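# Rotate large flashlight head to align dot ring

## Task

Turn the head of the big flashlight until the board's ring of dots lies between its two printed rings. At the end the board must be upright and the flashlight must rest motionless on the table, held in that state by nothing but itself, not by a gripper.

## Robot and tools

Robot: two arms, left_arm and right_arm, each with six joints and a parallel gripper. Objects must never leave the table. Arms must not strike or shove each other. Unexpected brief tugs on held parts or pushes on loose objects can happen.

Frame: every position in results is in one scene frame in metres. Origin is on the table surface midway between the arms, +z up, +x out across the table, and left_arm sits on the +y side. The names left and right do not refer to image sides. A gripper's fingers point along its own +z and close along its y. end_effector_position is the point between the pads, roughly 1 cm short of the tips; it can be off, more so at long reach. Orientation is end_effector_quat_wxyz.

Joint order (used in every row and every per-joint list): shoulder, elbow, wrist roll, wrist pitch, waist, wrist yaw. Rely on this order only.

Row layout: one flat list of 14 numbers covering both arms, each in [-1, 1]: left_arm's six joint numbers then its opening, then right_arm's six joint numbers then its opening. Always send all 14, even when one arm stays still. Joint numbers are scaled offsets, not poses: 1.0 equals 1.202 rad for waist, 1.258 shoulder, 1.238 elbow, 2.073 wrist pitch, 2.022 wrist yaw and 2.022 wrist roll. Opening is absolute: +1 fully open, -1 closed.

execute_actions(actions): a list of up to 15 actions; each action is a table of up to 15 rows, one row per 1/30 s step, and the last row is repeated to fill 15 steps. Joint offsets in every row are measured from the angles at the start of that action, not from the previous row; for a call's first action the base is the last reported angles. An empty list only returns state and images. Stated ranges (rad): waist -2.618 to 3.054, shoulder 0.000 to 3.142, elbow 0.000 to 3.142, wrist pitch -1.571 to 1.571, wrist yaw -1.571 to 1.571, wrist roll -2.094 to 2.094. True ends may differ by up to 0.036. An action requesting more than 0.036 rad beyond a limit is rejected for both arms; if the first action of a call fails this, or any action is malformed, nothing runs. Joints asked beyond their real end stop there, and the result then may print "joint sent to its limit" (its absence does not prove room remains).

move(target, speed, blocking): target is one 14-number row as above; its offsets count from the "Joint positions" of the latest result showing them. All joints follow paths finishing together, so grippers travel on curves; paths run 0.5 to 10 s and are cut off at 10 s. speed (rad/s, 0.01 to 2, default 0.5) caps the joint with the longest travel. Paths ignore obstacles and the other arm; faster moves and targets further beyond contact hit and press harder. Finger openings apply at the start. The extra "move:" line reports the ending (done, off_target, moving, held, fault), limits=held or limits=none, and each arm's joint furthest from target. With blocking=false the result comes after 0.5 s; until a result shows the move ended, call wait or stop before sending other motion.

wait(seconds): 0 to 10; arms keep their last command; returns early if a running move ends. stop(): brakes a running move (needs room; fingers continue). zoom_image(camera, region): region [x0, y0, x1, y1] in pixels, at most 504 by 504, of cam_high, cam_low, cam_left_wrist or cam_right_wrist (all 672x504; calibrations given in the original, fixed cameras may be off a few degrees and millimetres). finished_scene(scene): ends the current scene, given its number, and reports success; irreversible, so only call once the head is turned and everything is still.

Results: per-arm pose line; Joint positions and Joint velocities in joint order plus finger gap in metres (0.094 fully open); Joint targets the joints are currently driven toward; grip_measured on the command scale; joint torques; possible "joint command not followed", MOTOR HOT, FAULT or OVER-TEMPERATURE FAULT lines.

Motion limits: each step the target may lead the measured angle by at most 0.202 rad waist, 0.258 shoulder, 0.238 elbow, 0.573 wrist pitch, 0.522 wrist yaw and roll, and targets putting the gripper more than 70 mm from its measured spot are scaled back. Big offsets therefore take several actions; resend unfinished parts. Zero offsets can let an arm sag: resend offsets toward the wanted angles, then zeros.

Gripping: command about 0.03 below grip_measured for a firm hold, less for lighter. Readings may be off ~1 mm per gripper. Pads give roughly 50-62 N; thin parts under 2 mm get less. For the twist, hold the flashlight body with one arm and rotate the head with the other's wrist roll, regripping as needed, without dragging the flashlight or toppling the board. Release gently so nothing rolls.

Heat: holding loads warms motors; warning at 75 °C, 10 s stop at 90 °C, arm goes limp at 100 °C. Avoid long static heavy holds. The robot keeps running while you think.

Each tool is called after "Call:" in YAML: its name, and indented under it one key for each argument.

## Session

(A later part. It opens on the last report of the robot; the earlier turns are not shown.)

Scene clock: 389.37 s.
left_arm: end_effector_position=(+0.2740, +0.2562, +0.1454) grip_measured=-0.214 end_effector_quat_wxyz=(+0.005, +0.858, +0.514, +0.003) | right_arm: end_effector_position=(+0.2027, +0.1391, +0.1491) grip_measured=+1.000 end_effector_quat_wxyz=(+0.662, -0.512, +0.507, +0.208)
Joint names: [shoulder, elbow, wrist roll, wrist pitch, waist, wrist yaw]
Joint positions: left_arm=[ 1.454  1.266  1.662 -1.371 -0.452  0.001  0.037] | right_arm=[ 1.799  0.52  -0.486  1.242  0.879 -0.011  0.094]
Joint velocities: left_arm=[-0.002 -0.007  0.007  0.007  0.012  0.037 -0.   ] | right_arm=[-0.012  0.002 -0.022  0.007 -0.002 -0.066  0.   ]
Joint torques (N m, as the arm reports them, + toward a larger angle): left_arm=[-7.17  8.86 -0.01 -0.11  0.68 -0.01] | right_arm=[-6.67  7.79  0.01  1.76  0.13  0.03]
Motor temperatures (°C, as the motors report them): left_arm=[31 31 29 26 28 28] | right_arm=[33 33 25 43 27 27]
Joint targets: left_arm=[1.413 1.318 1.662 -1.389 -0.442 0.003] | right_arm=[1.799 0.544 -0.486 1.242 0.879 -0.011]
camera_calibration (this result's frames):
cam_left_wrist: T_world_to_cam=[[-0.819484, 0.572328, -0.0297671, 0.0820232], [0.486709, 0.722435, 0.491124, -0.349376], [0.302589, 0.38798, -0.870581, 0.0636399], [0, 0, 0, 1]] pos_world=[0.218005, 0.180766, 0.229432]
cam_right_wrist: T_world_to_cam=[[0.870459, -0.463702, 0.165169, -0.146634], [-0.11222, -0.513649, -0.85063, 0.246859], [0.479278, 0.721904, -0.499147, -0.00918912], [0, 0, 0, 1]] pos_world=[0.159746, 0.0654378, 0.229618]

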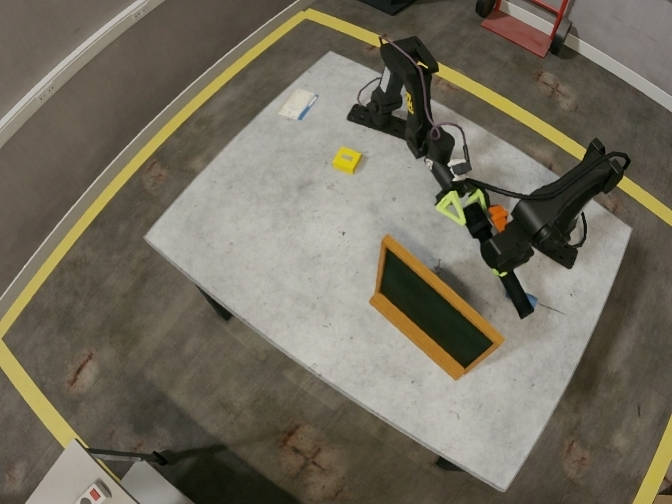

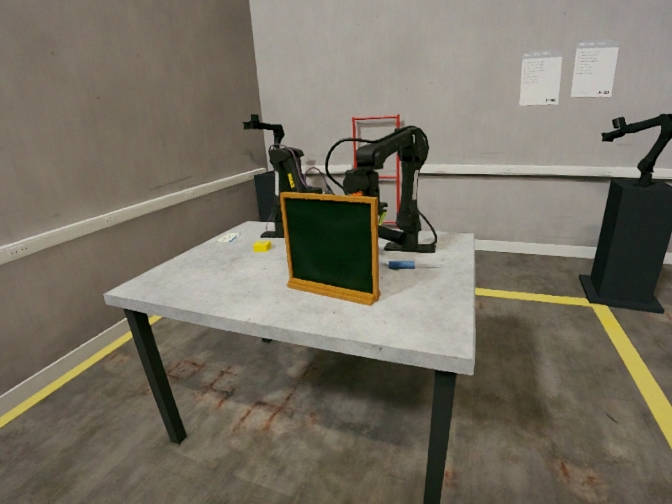

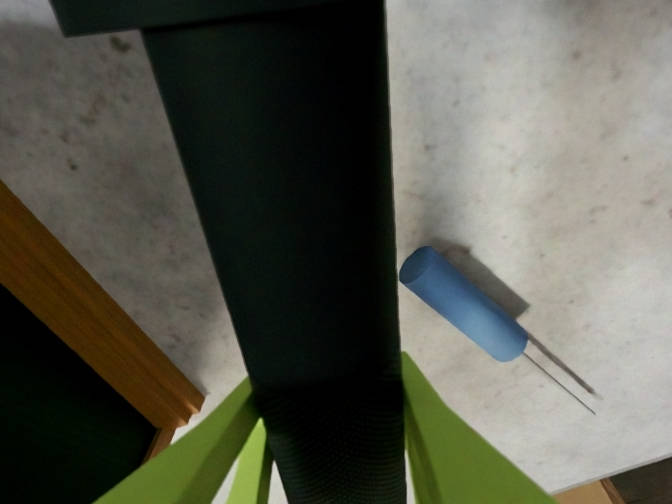

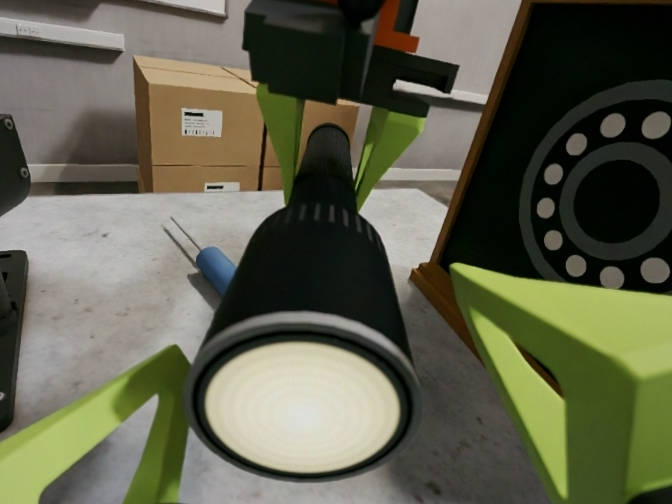

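Call:
move:
  target: [-0.033,0.042,0,-0.009,0.008,0,-0.26, -0.179,-0.29,0,0.106,0,0,1]
  speed: 0.6

Call:
move:
  target: [-0.035,0.045,-1.0,-0.009,-0.30,0,-0.26, 0,0,-0.15,0.008,0.23,0,0.3]
  speed: 1.0

Scene clock: 406.53 s.
left_arm: end_effector_position=(+0.2725, +0.2569, +0.1410) grip_measured=-0.214 end_effector_quat_wxyz=(-0.002, +0.858, +0.514, -0.002) | right_arm: end_effector_position=(+0.1627, +0.0636, +0.1545) grip_measured=+1.000 end_effector_quat_wxyz=(+0.682, -0.497, +0.492, +0.214)
Joint names: [shoulder, elbow, wrist roll, wrist pitch, waist, wrist yaw]
Joint positions: left_arm=[ 1.464  1.257  1.662 -1.37  -0.452  0.001  0.037] | right_arm=[ 1.594  0.174 -0.486  1.442  0.879 -0.011  0.094]
Joint velocities: left_arm=[-0.012  0.002  0.037 -0.037  0.007 -0.11  -0.001] | right_arm=[ 0.002  0.007 -0.066  0.022  0.002 -0.051  0.   ]
Joint torques (N m, as the arm reports them, + toward a larger angle): left_arm=[-7.89  9.55  0.   -0.16  0.75 -0.02] | right_arm=[-5.75  3.78  0.01  2.    0.07  0.01]
Motor temperatures (°C, as the motors report them): left_arm=[31 31 29 26 28 28] | right_arm=[33 33 25 44 27 27]
Joint targets: left_arm=[1.413 1.318 1.662 -1.390 -0.442 0.001] | right_arm=[1.574 0.161 -0.486 1.461 0.879 -0.011]
move: off_target (left_arm); limits=none; left_arm: farthest joint: the elbow, 0.061 radians from its target (0.052 radians at the start); right_arm: farthest joint: the shoulder, 0.020 radians from its target (0.225 radians at the start)
camera_calibration (this result's frames):
cam_left_wrist: T_world_to_cam=[[-0.819827, 0.572473, -0.0126096, 0.0779024], [0.494625, 0.719094, 0.488109, -0.347839], [0.288497, 0.393928, -0.872691, 0.0626841], [0, 0, 0, 1]] pos_world=[0.217832, 0.180839, 0.22547]
cam_right_wrist: T_world_to_cam=[[0.865955, -0.472214, 0.164728, -0.146418], [-0.0886087, -0.469029, -0.878727, 0.205881], [0.492209, 0.746342, -0.448, 0.0555577], [0, 0, 0, 1]] pos_world=[0.117688, -0.014042, 0.229922]

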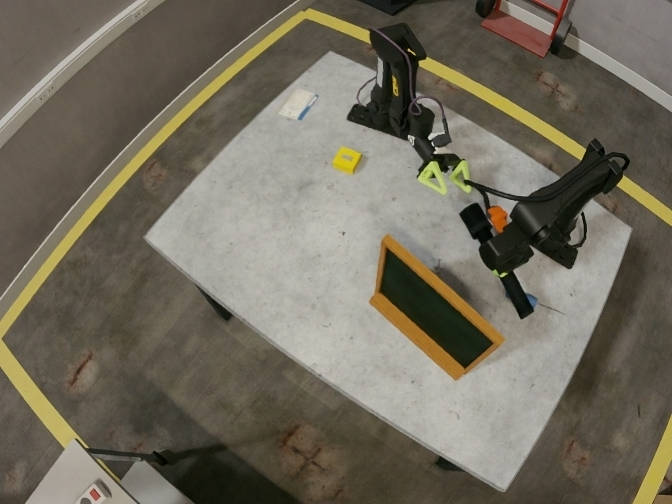

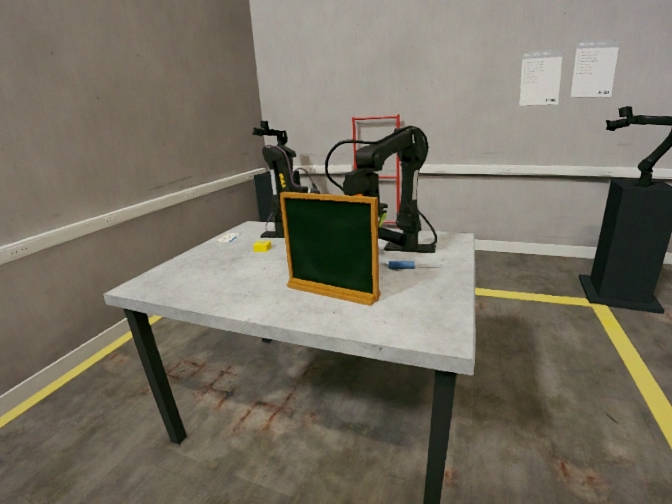

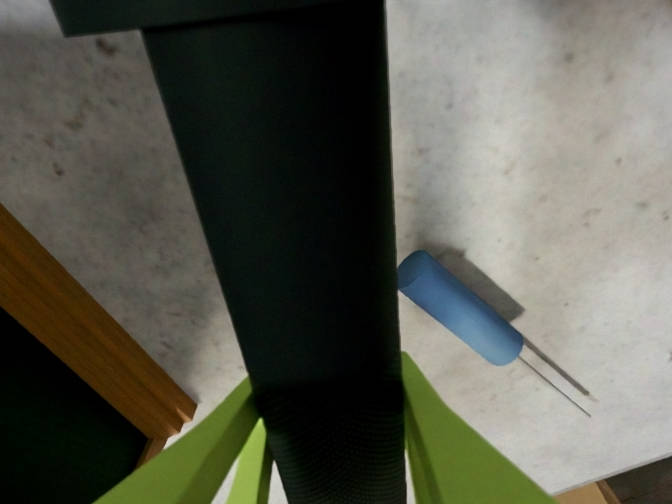

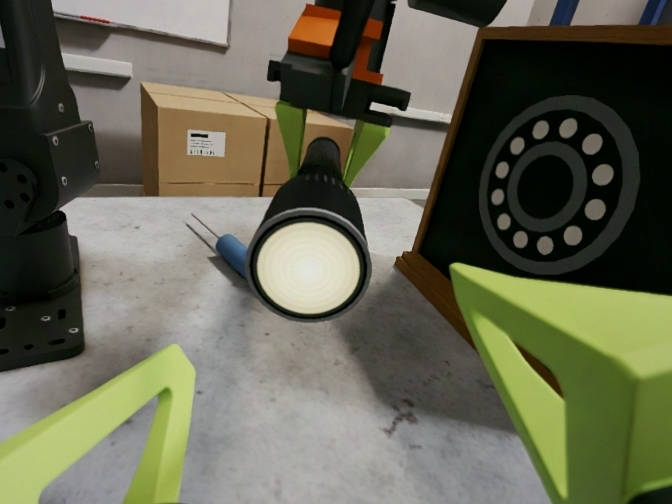

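Scene clock: 409.50 s.
left_arm: end_effector_position=(+0.2272, +0.1863, +0.1422) grip_measured=-0.214 end_effector_quat_wxyz=(-0.002, +0.199, +0.980, +0.001) | right_arm: end_effector_position=(+0.0697, +0.0971, +0.1545) grip_measured=+0.302 end_effector_quat_wxyz=(+0.685, -0.615, +0.333, +0.203)
Joint names: [shoulder, elbow, wrist roll, wrist pitch, waist, wrist yaw]
Joint positions: left_arm=[ 1.463  1.261 -0.348 -1.374 -0.801  0.     0.037] | right_arm=[ 1.594  0.174 -0.787  1.442  1.146 -0.011  0.061]
Joint velocities: left_arm=[-0.007 -0.002 -0.007 -0.037  0.012  0.007 -0.001] | right_arm=[ 0.007 -0.022 -0.022 -0.051 -0.012  0.022  0.001]
Joint torques (N m, as the arm reports them, + toward a larger angle): left_arm=[-7.16  8.85 -0.1  -0.09 -0.84 -0.01] | right_arm=[-4.04  4.81  0.01  1.97  0.73  0.03]
Motor temperatures (°C, as the motors report them): left_arm=[31 31 29 26 28 28] | right_arm=[33 33 25 44 27 27]
Joint targets: left_arm=[1.420 1.313 -0.360 -1.389 -0.812 0.001] | right_arm=[1.594 0.174 -0.789 1.458 1.155 -0.011]
move: off_target (left_arm); limits=none; left_arm: farthest joint: the elbow, 0.052 radians from its target (0.056 radians at the start); right_arm: farthest joint: the wrist pitch, 0.017 radians from its target (0.017 radians at the start)
camera_calibration (this result's frames):
cam_left_wrist: T_world_to_cam=[[-0.496737, -0.867678, -0.019693, 0.277069], [-0.759068, 0.423334, 0.494575, 0.0637993], [-0.420795, 0.260622, -0.868912, 0.290095], [0, 0, 0, 1]] pos_world=[0.308129, 0.137793, 0.22597]
cam_right_wrist: T_world_to_cam=[[0.867263, -0.213157, 0.449911, -0.119372], [0.284437, -0.529543, -0.799175, 0.180906], [0.408597, 0.821065, -0.398623, 0.0673289], [0, 0, 0, 1]] pos_world=[0.0245601, 0.0150713, 0.225121]

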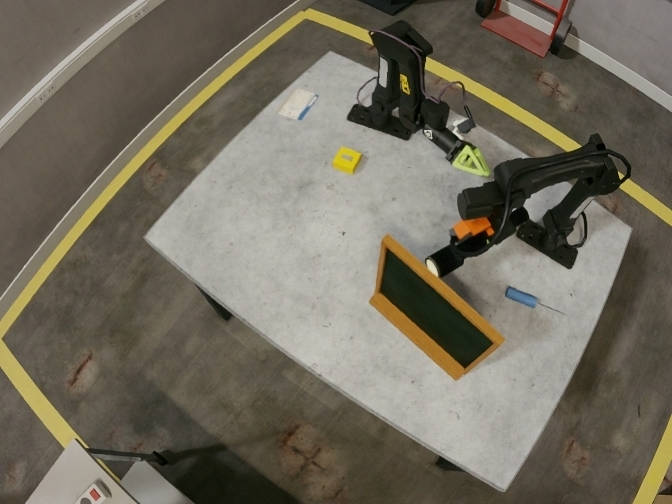

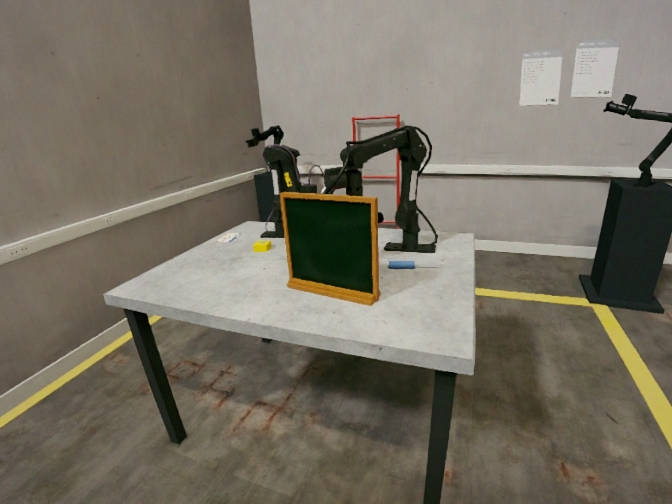

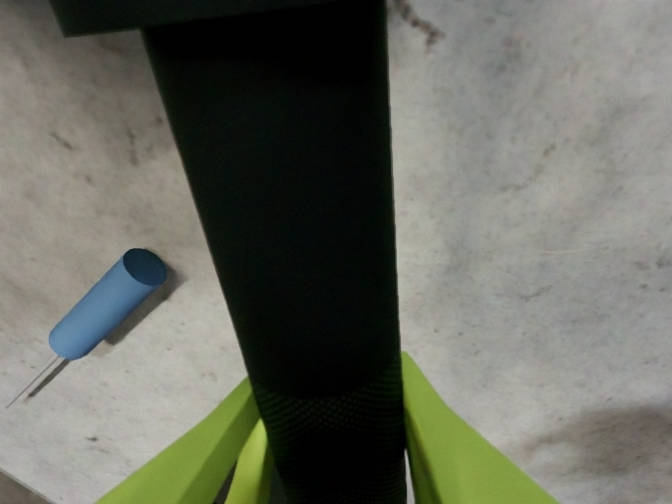

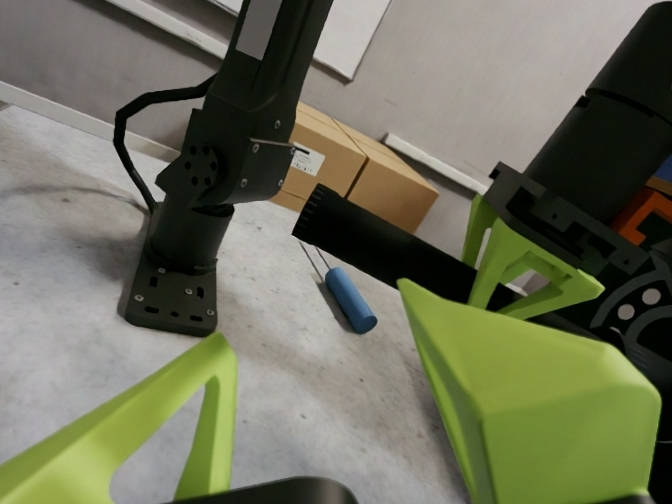

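Call:
move:
  target: [0.021,-0.312,-0.174,0.243,-0.06,0.004,-0.26, 0,0,0,0.008,-0.2,0,0.3]
  speed: 0.45

Scene clock: 422.77 s.
left_arm: end_effector_position=(+0.2173, +0.1744, +0.0338) grip_measured=-0.214 end_effector_quat_wxyz=(+0.012, +0.060, +0.998, -0.015) | right_arm: end_effector_position=(+0.1509, +0.0695, +0.1545) grip_measured=+0.302 end_effector_quat_wxyz=(+0.704, -0.573, +0.402, +0.122)
Joint names: [shoulder, elbow, wrist roll, wrist pitch, waist, wrist yaw]
Joint positions: left_arm=[ 1.505  0.858 -0.688 -0.886 -0.86   0.006  0.037] | right_arm=[ 1.594  0.174 -0.787  1.442  0.914 -0.011  0.061]
Joint velocities: left_arm=[ 0.002  0.017  0.022  0.022  0.002  0.037 -0.   ] | right_arm=[-0.002 -0.007  0.051 -0.066 -0.002  0.022  0.001]
Joint torques (N m, as the arm reports them, + toward a larger angle): left_arm=[-5.47  6.25 -0.1   0.37 -0.88  0.03] | right_arm=[-4.04  4.91  0.03  1.97 -0.72  0.04]
Motor temperatures (°C, as the motors report them): left_arm=[31 31 29 26 28 28] | right_arm=[33 32 25 45 27 27]
Joint targets: left_arm=[1.489 0.874 -0.700 -0.870 -0.873 0.008] | right_arm=[1.594 0.174 -0.787 1.458 0.905 -0.011]
move: done; limits=none; left_arm: farthest joint: the elbow, 0.017 radians from its target (0.386 radians at the start); right_arm: farthest joint: the wrist pitch, 0.017 radians from its target (0.017 radians at the start)
camera_calibration (this result's frames):
cam_left_wrist: T_world_to_cam=[[-0.237116, -0.971462, 0.00615092, 0.220494], [-0.858962, 0.212606, 0.465814, 0.174296], [-0.453828, 0.105169, -0.884861, 0.2296], [0, 0, 0, 1]] pos_world=[0.306196, 0.152998, 0.120619]
cam_right_wrist: T_world_to_cam=[[0.795195, -0.406496, 0.449918, -0.17135], [0.155325, -0.580688, -0.799171, 0.166251], [0.586122, 0.705381, -0.398621, 0.0380428], [0, 0, 0, 1]] pos_world=[0.088136, 0.0000521939, 0.225121]

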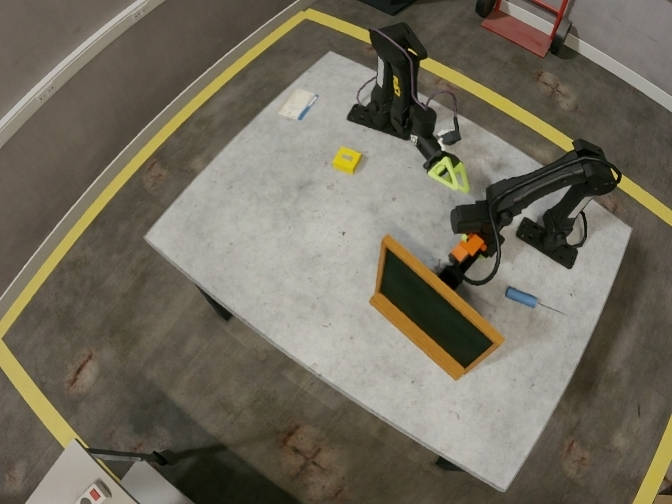

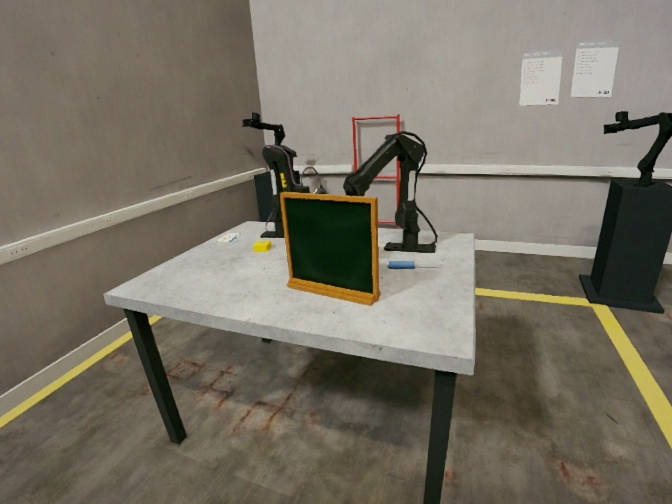

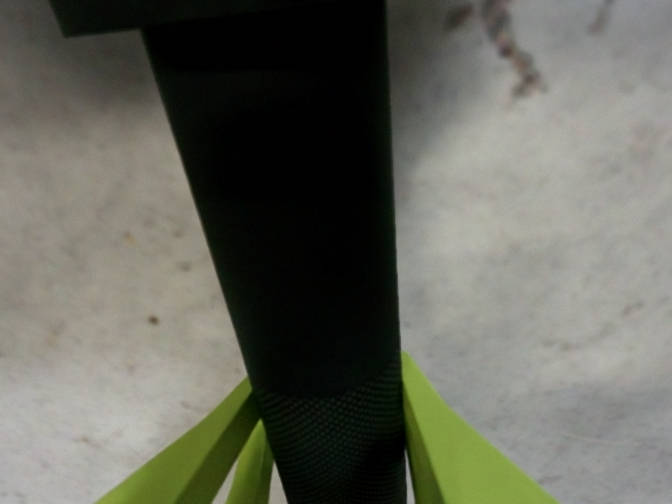

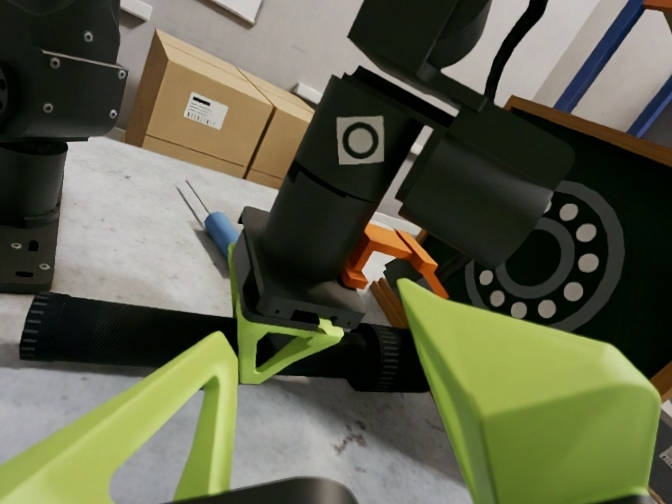

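Call:
move:
  target: [-0.004,-0.0186,-0.005,0.021,-0.008,0,-0.26, 0,0,0,0.008,0,0,0.3]
  speed: 0.06

Scene clock: 428.00 s.
left_arm: end_effector_position=(+0.2128, +0.1791, +0.0232) grip_measured=-0.214 end_effector_quat_wxyz=(+0.004, +0.060, +0.998, -0.008) | right_arm: end_effector_position=(+0.1509, +0.0695, +0.1545) grip_measured=+0.302 end_effector_quat_wxyz=(+0.704, -0.573, +0.402, +0.122)
Joint names: [shoulder, elbow, wrist roll, wrist pitch, waist, wrist yaw]
Joint positions: left_arm=[ 1.518  0.824 -0.688 -0.86  -0.86   0.006  0.037] | right_arm=[ 1.594  0.174 -0.787  1.442  0.914 -0.011  0.061]
Joint velocities: left_arm=[ 0.012 -0.027 -0.081 -0.066 -0.007  0.037 -0.   ] | right_arm=[-0.012 -0.022 -0.051  0.081 -0.007  0.007  0.001]
Joint torques (N m, as the arm reports them, + toward a larger angle): left_arm=[-5.59  5.57 -0.09  0.31 -0.65 -0.03] | right_arm=[-3.95  4.9   0.01  1.96  0.04  0.02]
Motor temperatures (°C, as the motors report them): left_arm=[31 30 29 26 28 28] | right_arm=[32 32 25 45 27 27]
Joint targets: left_arm=[1.500 0.835 -0.698 -0.843 -0.870 0.006] | right_arm=[1.594 0.174 -0.787 1.458 0.914 -0.011]
move: done; limits=none; left_arm: farthest joint: the shoulder, 0.018 radians from its target (0.005 radians at the start); right_arm: farthest joint: the wrist pitch, 0.017 radians from its target (0.017 radians at the start)
camera_calibration (this result's frames):
cam_left_wrist: T_world_to_cam=[[-0.236736, -0.971563, -0.00473102, 0.224253], [-0.852425, 0.205364, 0.48083, 0.173926], [-0.466185, 0.117862, -0.876801, 0.217858], [0, 0, 0, 1]] pos_world=[0.30291, 0.15648, 0.10845]
cam_right_wrist: T_world_to_cam=[[0.795195, -0.406496, 0.449918, -0.17135], [0.155325, -0.580688, -0.799171, 0.166251], [0.586122, 0.705381, -0.398621, 0.0380428], [0, 0, 0, 1]] pos_world=[0.088136, 0.0000521939, 0.225121]

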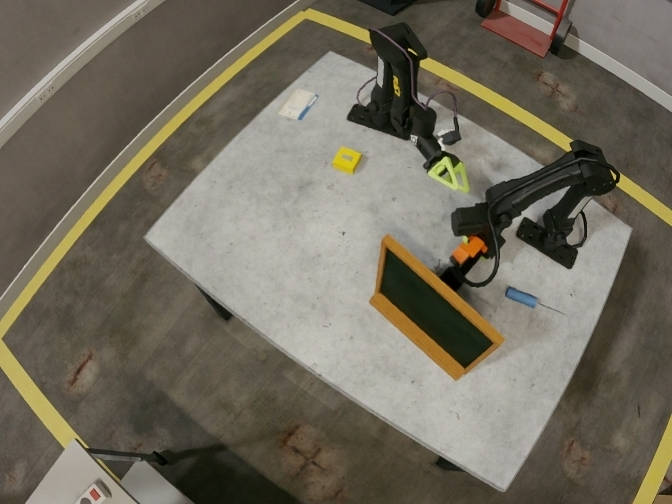

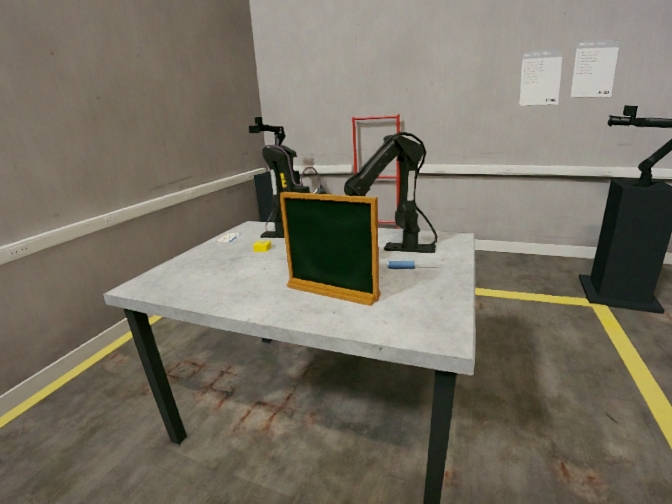

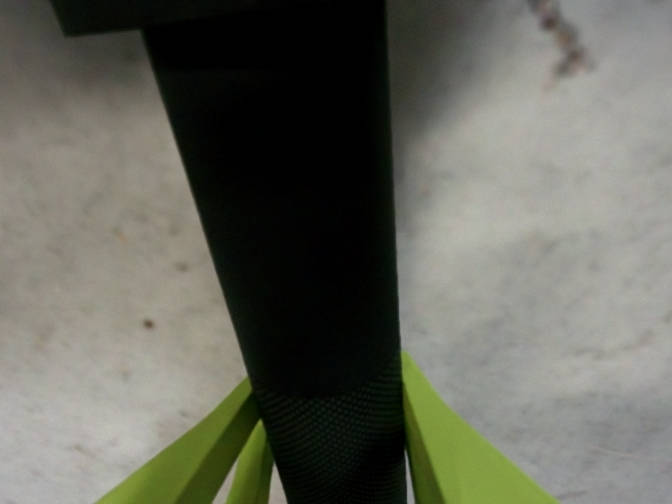

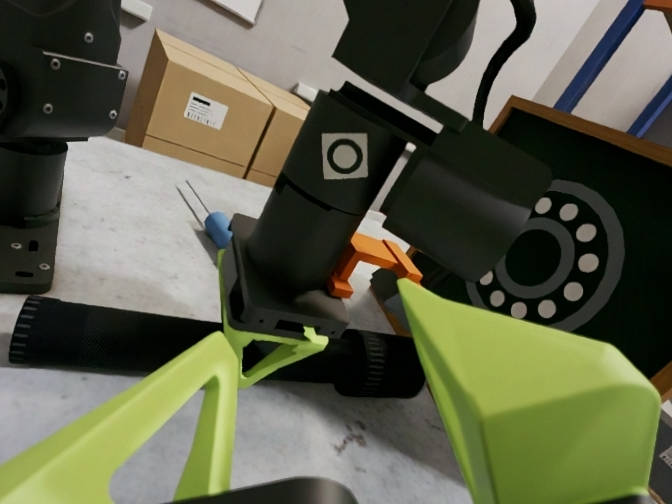

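Call:
execute_actions:
  actions:
    - [[0,0,0,0,0,0,-0.26,0,0,0,0,0,0,0.3],[0,0,0,0,0,0,-0.26,0,0,0,0,0,0,0.3],[0,0,0,0,0,0,-0.26,0,0,0,0,0,0,0.3],[0,0,0,0,0,0,-0.25,0,0,0,0,0,0,0.3],[0,0,0,0,0,0,-0.23,0,0,0,0,0,0,0.3],[0,0,0,0,0,0,-0.21,0,0,0,0,0,0,0.3],[0,0,0,0,0,0,-0.19,0,0,0,0,0,0,0.3],[0,0,0,0,0,0,-0.15,0,0,0,0,0,0,0.3],[0,0,0,0,0,0,-0.05,0,0,0,0,0,0,0.3],[0,0,0,0,0,0,0.1,0,0,0,0,0,0,0.3],[0,0,0,0,0,0,0.5,0,0,0,0,0,0,0.3]]

Call:
move:
  target: [-0.06,0.2,0,-0.15,0,0,0.8, 0,0,0,0.008,0,0,0.3]
  speed: 0.6

Scene clock: 436.57 s.
left_arm: end_effector_position=(+0.2124, +0.1795, +0.0225) grip_measured=+0.496 end_effector_quat_wxyz=(+0.003, +0.060, +0.998, -0.007) | right_arm: end_effector_position=(+0.1509, +0.0695, +0.1545) grip_measured=+0.302 end_effector_quat_wxyz=(+0.704, -0.573, +0.402, +0.122)
Joint names: [shoulder, elbow, wrist roll, wrist pitch, waist, wrist yaw]
Joint positions: left_arm=[ 1.521  0.823 -0.688 -0.859 -0.86   0.006  0.07 ] | right_arm=[ 1.594  0.174 -0.787  1.442  0.914 -0.011  0.061]
Joint velocities: left_arm=[-0.022  0.012 -0.007  0.11  -0.002 -0.022  0.   ] | right_arm=[ 0.002 -0.012 -0.037 -0.037 -0.002  0.051  0.001]
Joint torques (N m, as the arm reports them, + toward a larger angle): left_arm=[-4.54  4.94 -0.02  0.14 -0.09 -0.01] | right_arm=[-4.16  4.93  0.04  1.78 -0.03  0.05]
Motor temperatures (°C, as the motors report them): left_arm=[31 30 29 26 28 28] | right_arm=[32 32 25 46 27 27]
Joint targets: left_arm=[1.518 0.824 -0.688 -0.860 -0.860 0.006] | right_arm=[1.594 0.174 -0.787 1.442 0.914 -0.011]
camera_calibration (this result's frames):
cam_left_wrist: T_world_to_cam=[[-0.236747, -0.97155, -0.00637514, 0.224575], [-0.851409, 0.204301, 0.483078, 0.173819], [-0.468032, 0.119795, -0.875554, 0.216993], [0, 0, 0, 1]] pos_world=[0.302718, 0.15668, 0.107452]
cam_right_wrist: T_world_to_cam=[[0.795195, -0.406496, 0.449918, -0.17135], [0.155325, -0.580688, -0.799171, 0.166251], [0.586122, 0.705381, -0.398621, 0.0380428], [0, 0, 0, 1]] pos_world=[0.088136, 0.0000521939, 0.225121]

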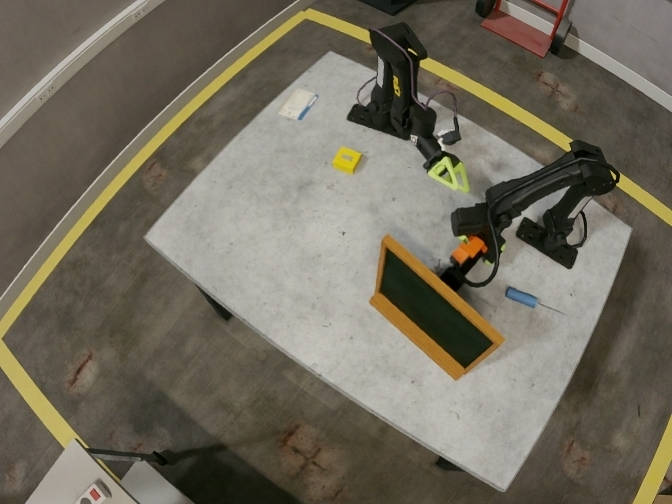

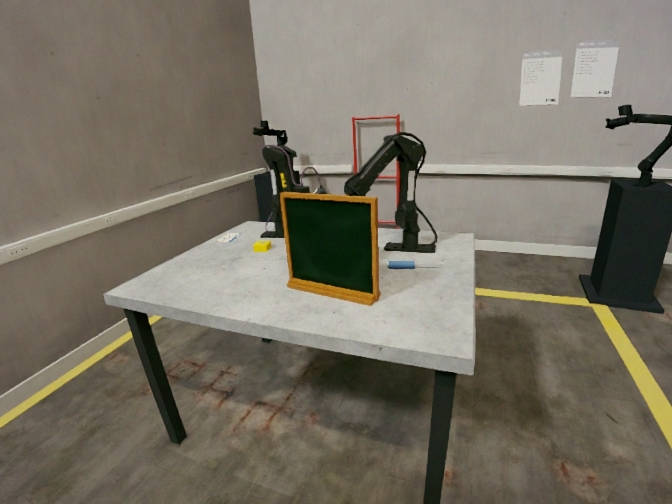

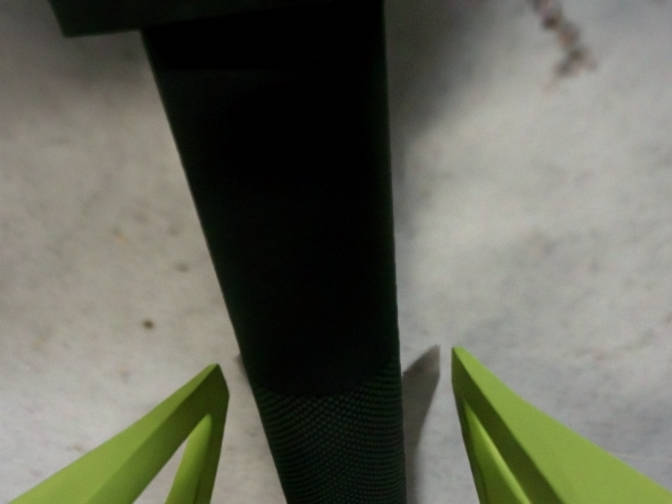

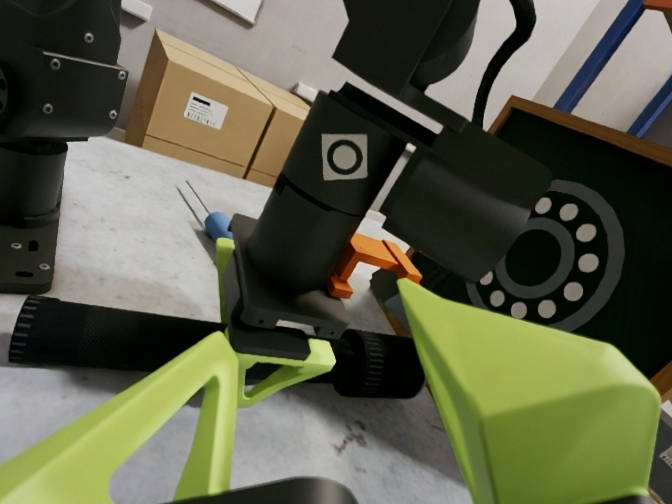

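Scene clock: 437.90 s.
left_arm: end_effector_position=(+0.2138, +0.1780, +0.0882) grip_measured=+0.797 end_effector_quat_wxyz=(-0.004, +0.060, +0.998, +0.000) | right_arm: end_effector_position=(+0.1509, +0.0695, +0.1545) grip_measured=+0.302 end_effector_quat_wxyz=(+0.704, -0.573, +0.402, +0.122)
Joint names: [shoulder, elbow, wrist roll, wrist pitch, waist, wrist yaw]
Joint positions: left_arm=[ 1.464  1.046 -0.688 -1.16  -0.86   0.006  0.084] | right_arm=[ 1.594  0.174 -0.787  1.442  0.914 -0.011  0.061]
Joint velocities: left_arm=[ 0.017  0.002  0.066 -0.066  0.007 -0.081 -0.001] | right_arm=[ 0.002  0.012  0.037 -0.051 -0.012  0.051  0.   ]
Joint torques (N m, as the arm reports them, + toward a larger angle): left_arm=[-5.56  6.97  0.01 -0.07  0.02 -0.01] | right_arm=[-4.14  4.81  0.02  1.93  0.02  0.06]
Motor temperatures (°C, as the motors report them): left_arm=[31 30 29 26 28 28] | right_arm=[32 32 25 46 27 27]
Joint targets: left_arm=[1.445 1.071 -0.688 -1.171 -0.860 0.006] | right_arm=[1.594 0.174 -0.787 1.458 0.914 -0.011]
move: off_target (left_arm); limits=none; left_arm: farthest joint: the elbow, 0.024 radians from its target (0.248 radians at the start); right_arm: farthest joint: the wrist pitch, 0.017 radians from its target (0.017 radians at the start)
camera_calibration (this result's frames):
cam_left_wrist: T_world_to_cam=[[-0.236912, -0.971378, -0.0172652, 0.224886], [-0.844556, 0.197133, 0.497859, 0.14206], [-0.480205, 0.13253, -0.867086, 0.274911], [0, 0, 0, 1]] pos_world=[0.30527, 0.154011, 0.171528]
cam_right_wrist: T_world_to_cam=[[0.795195, -0.406496, 0.449918, -0.17135], [0.155325, -0.580688, -0.799171, 0.166251], [0.586122, 0.705381, -0.398621, 0.0380428], [0, 0, 0, 1]] pos_world=[0.088136, 0.0000521939, 0.225121]

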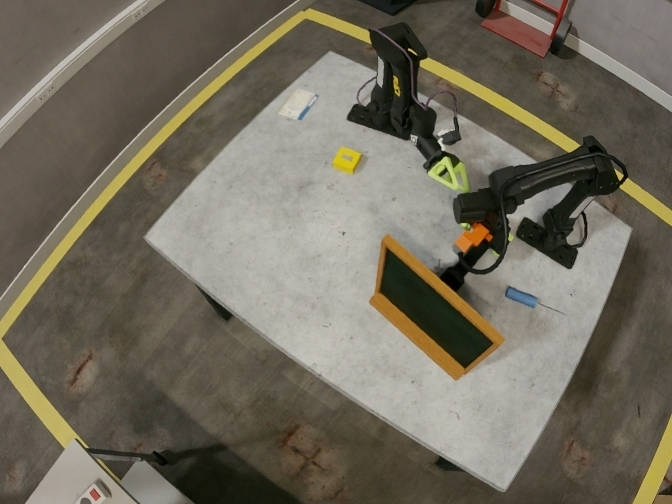

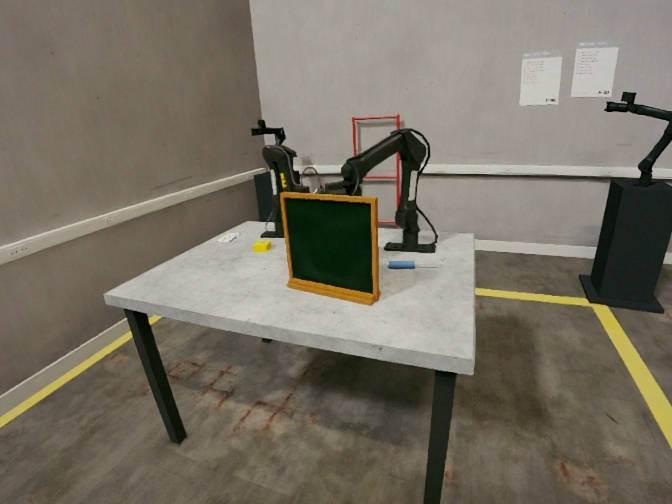

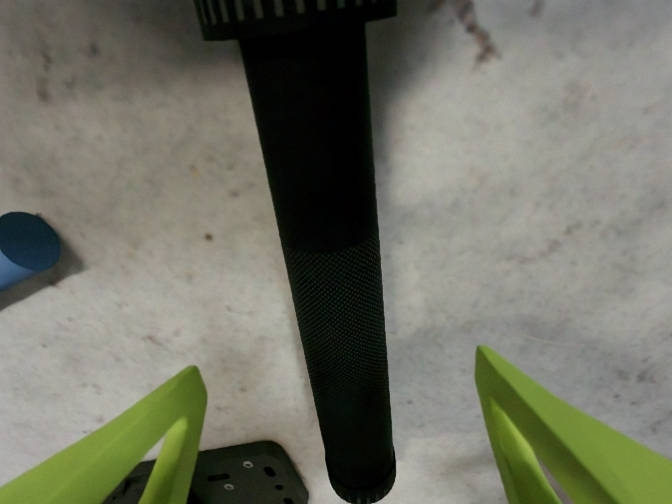

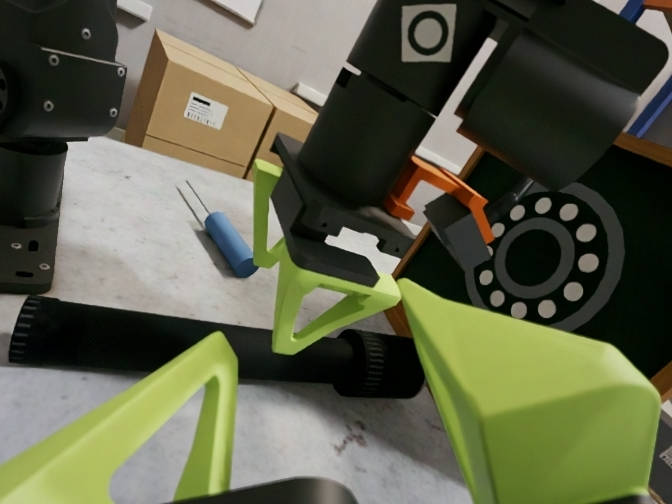

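Call:
finished_scene:
  scene: 1

The scene is finished: the task was done.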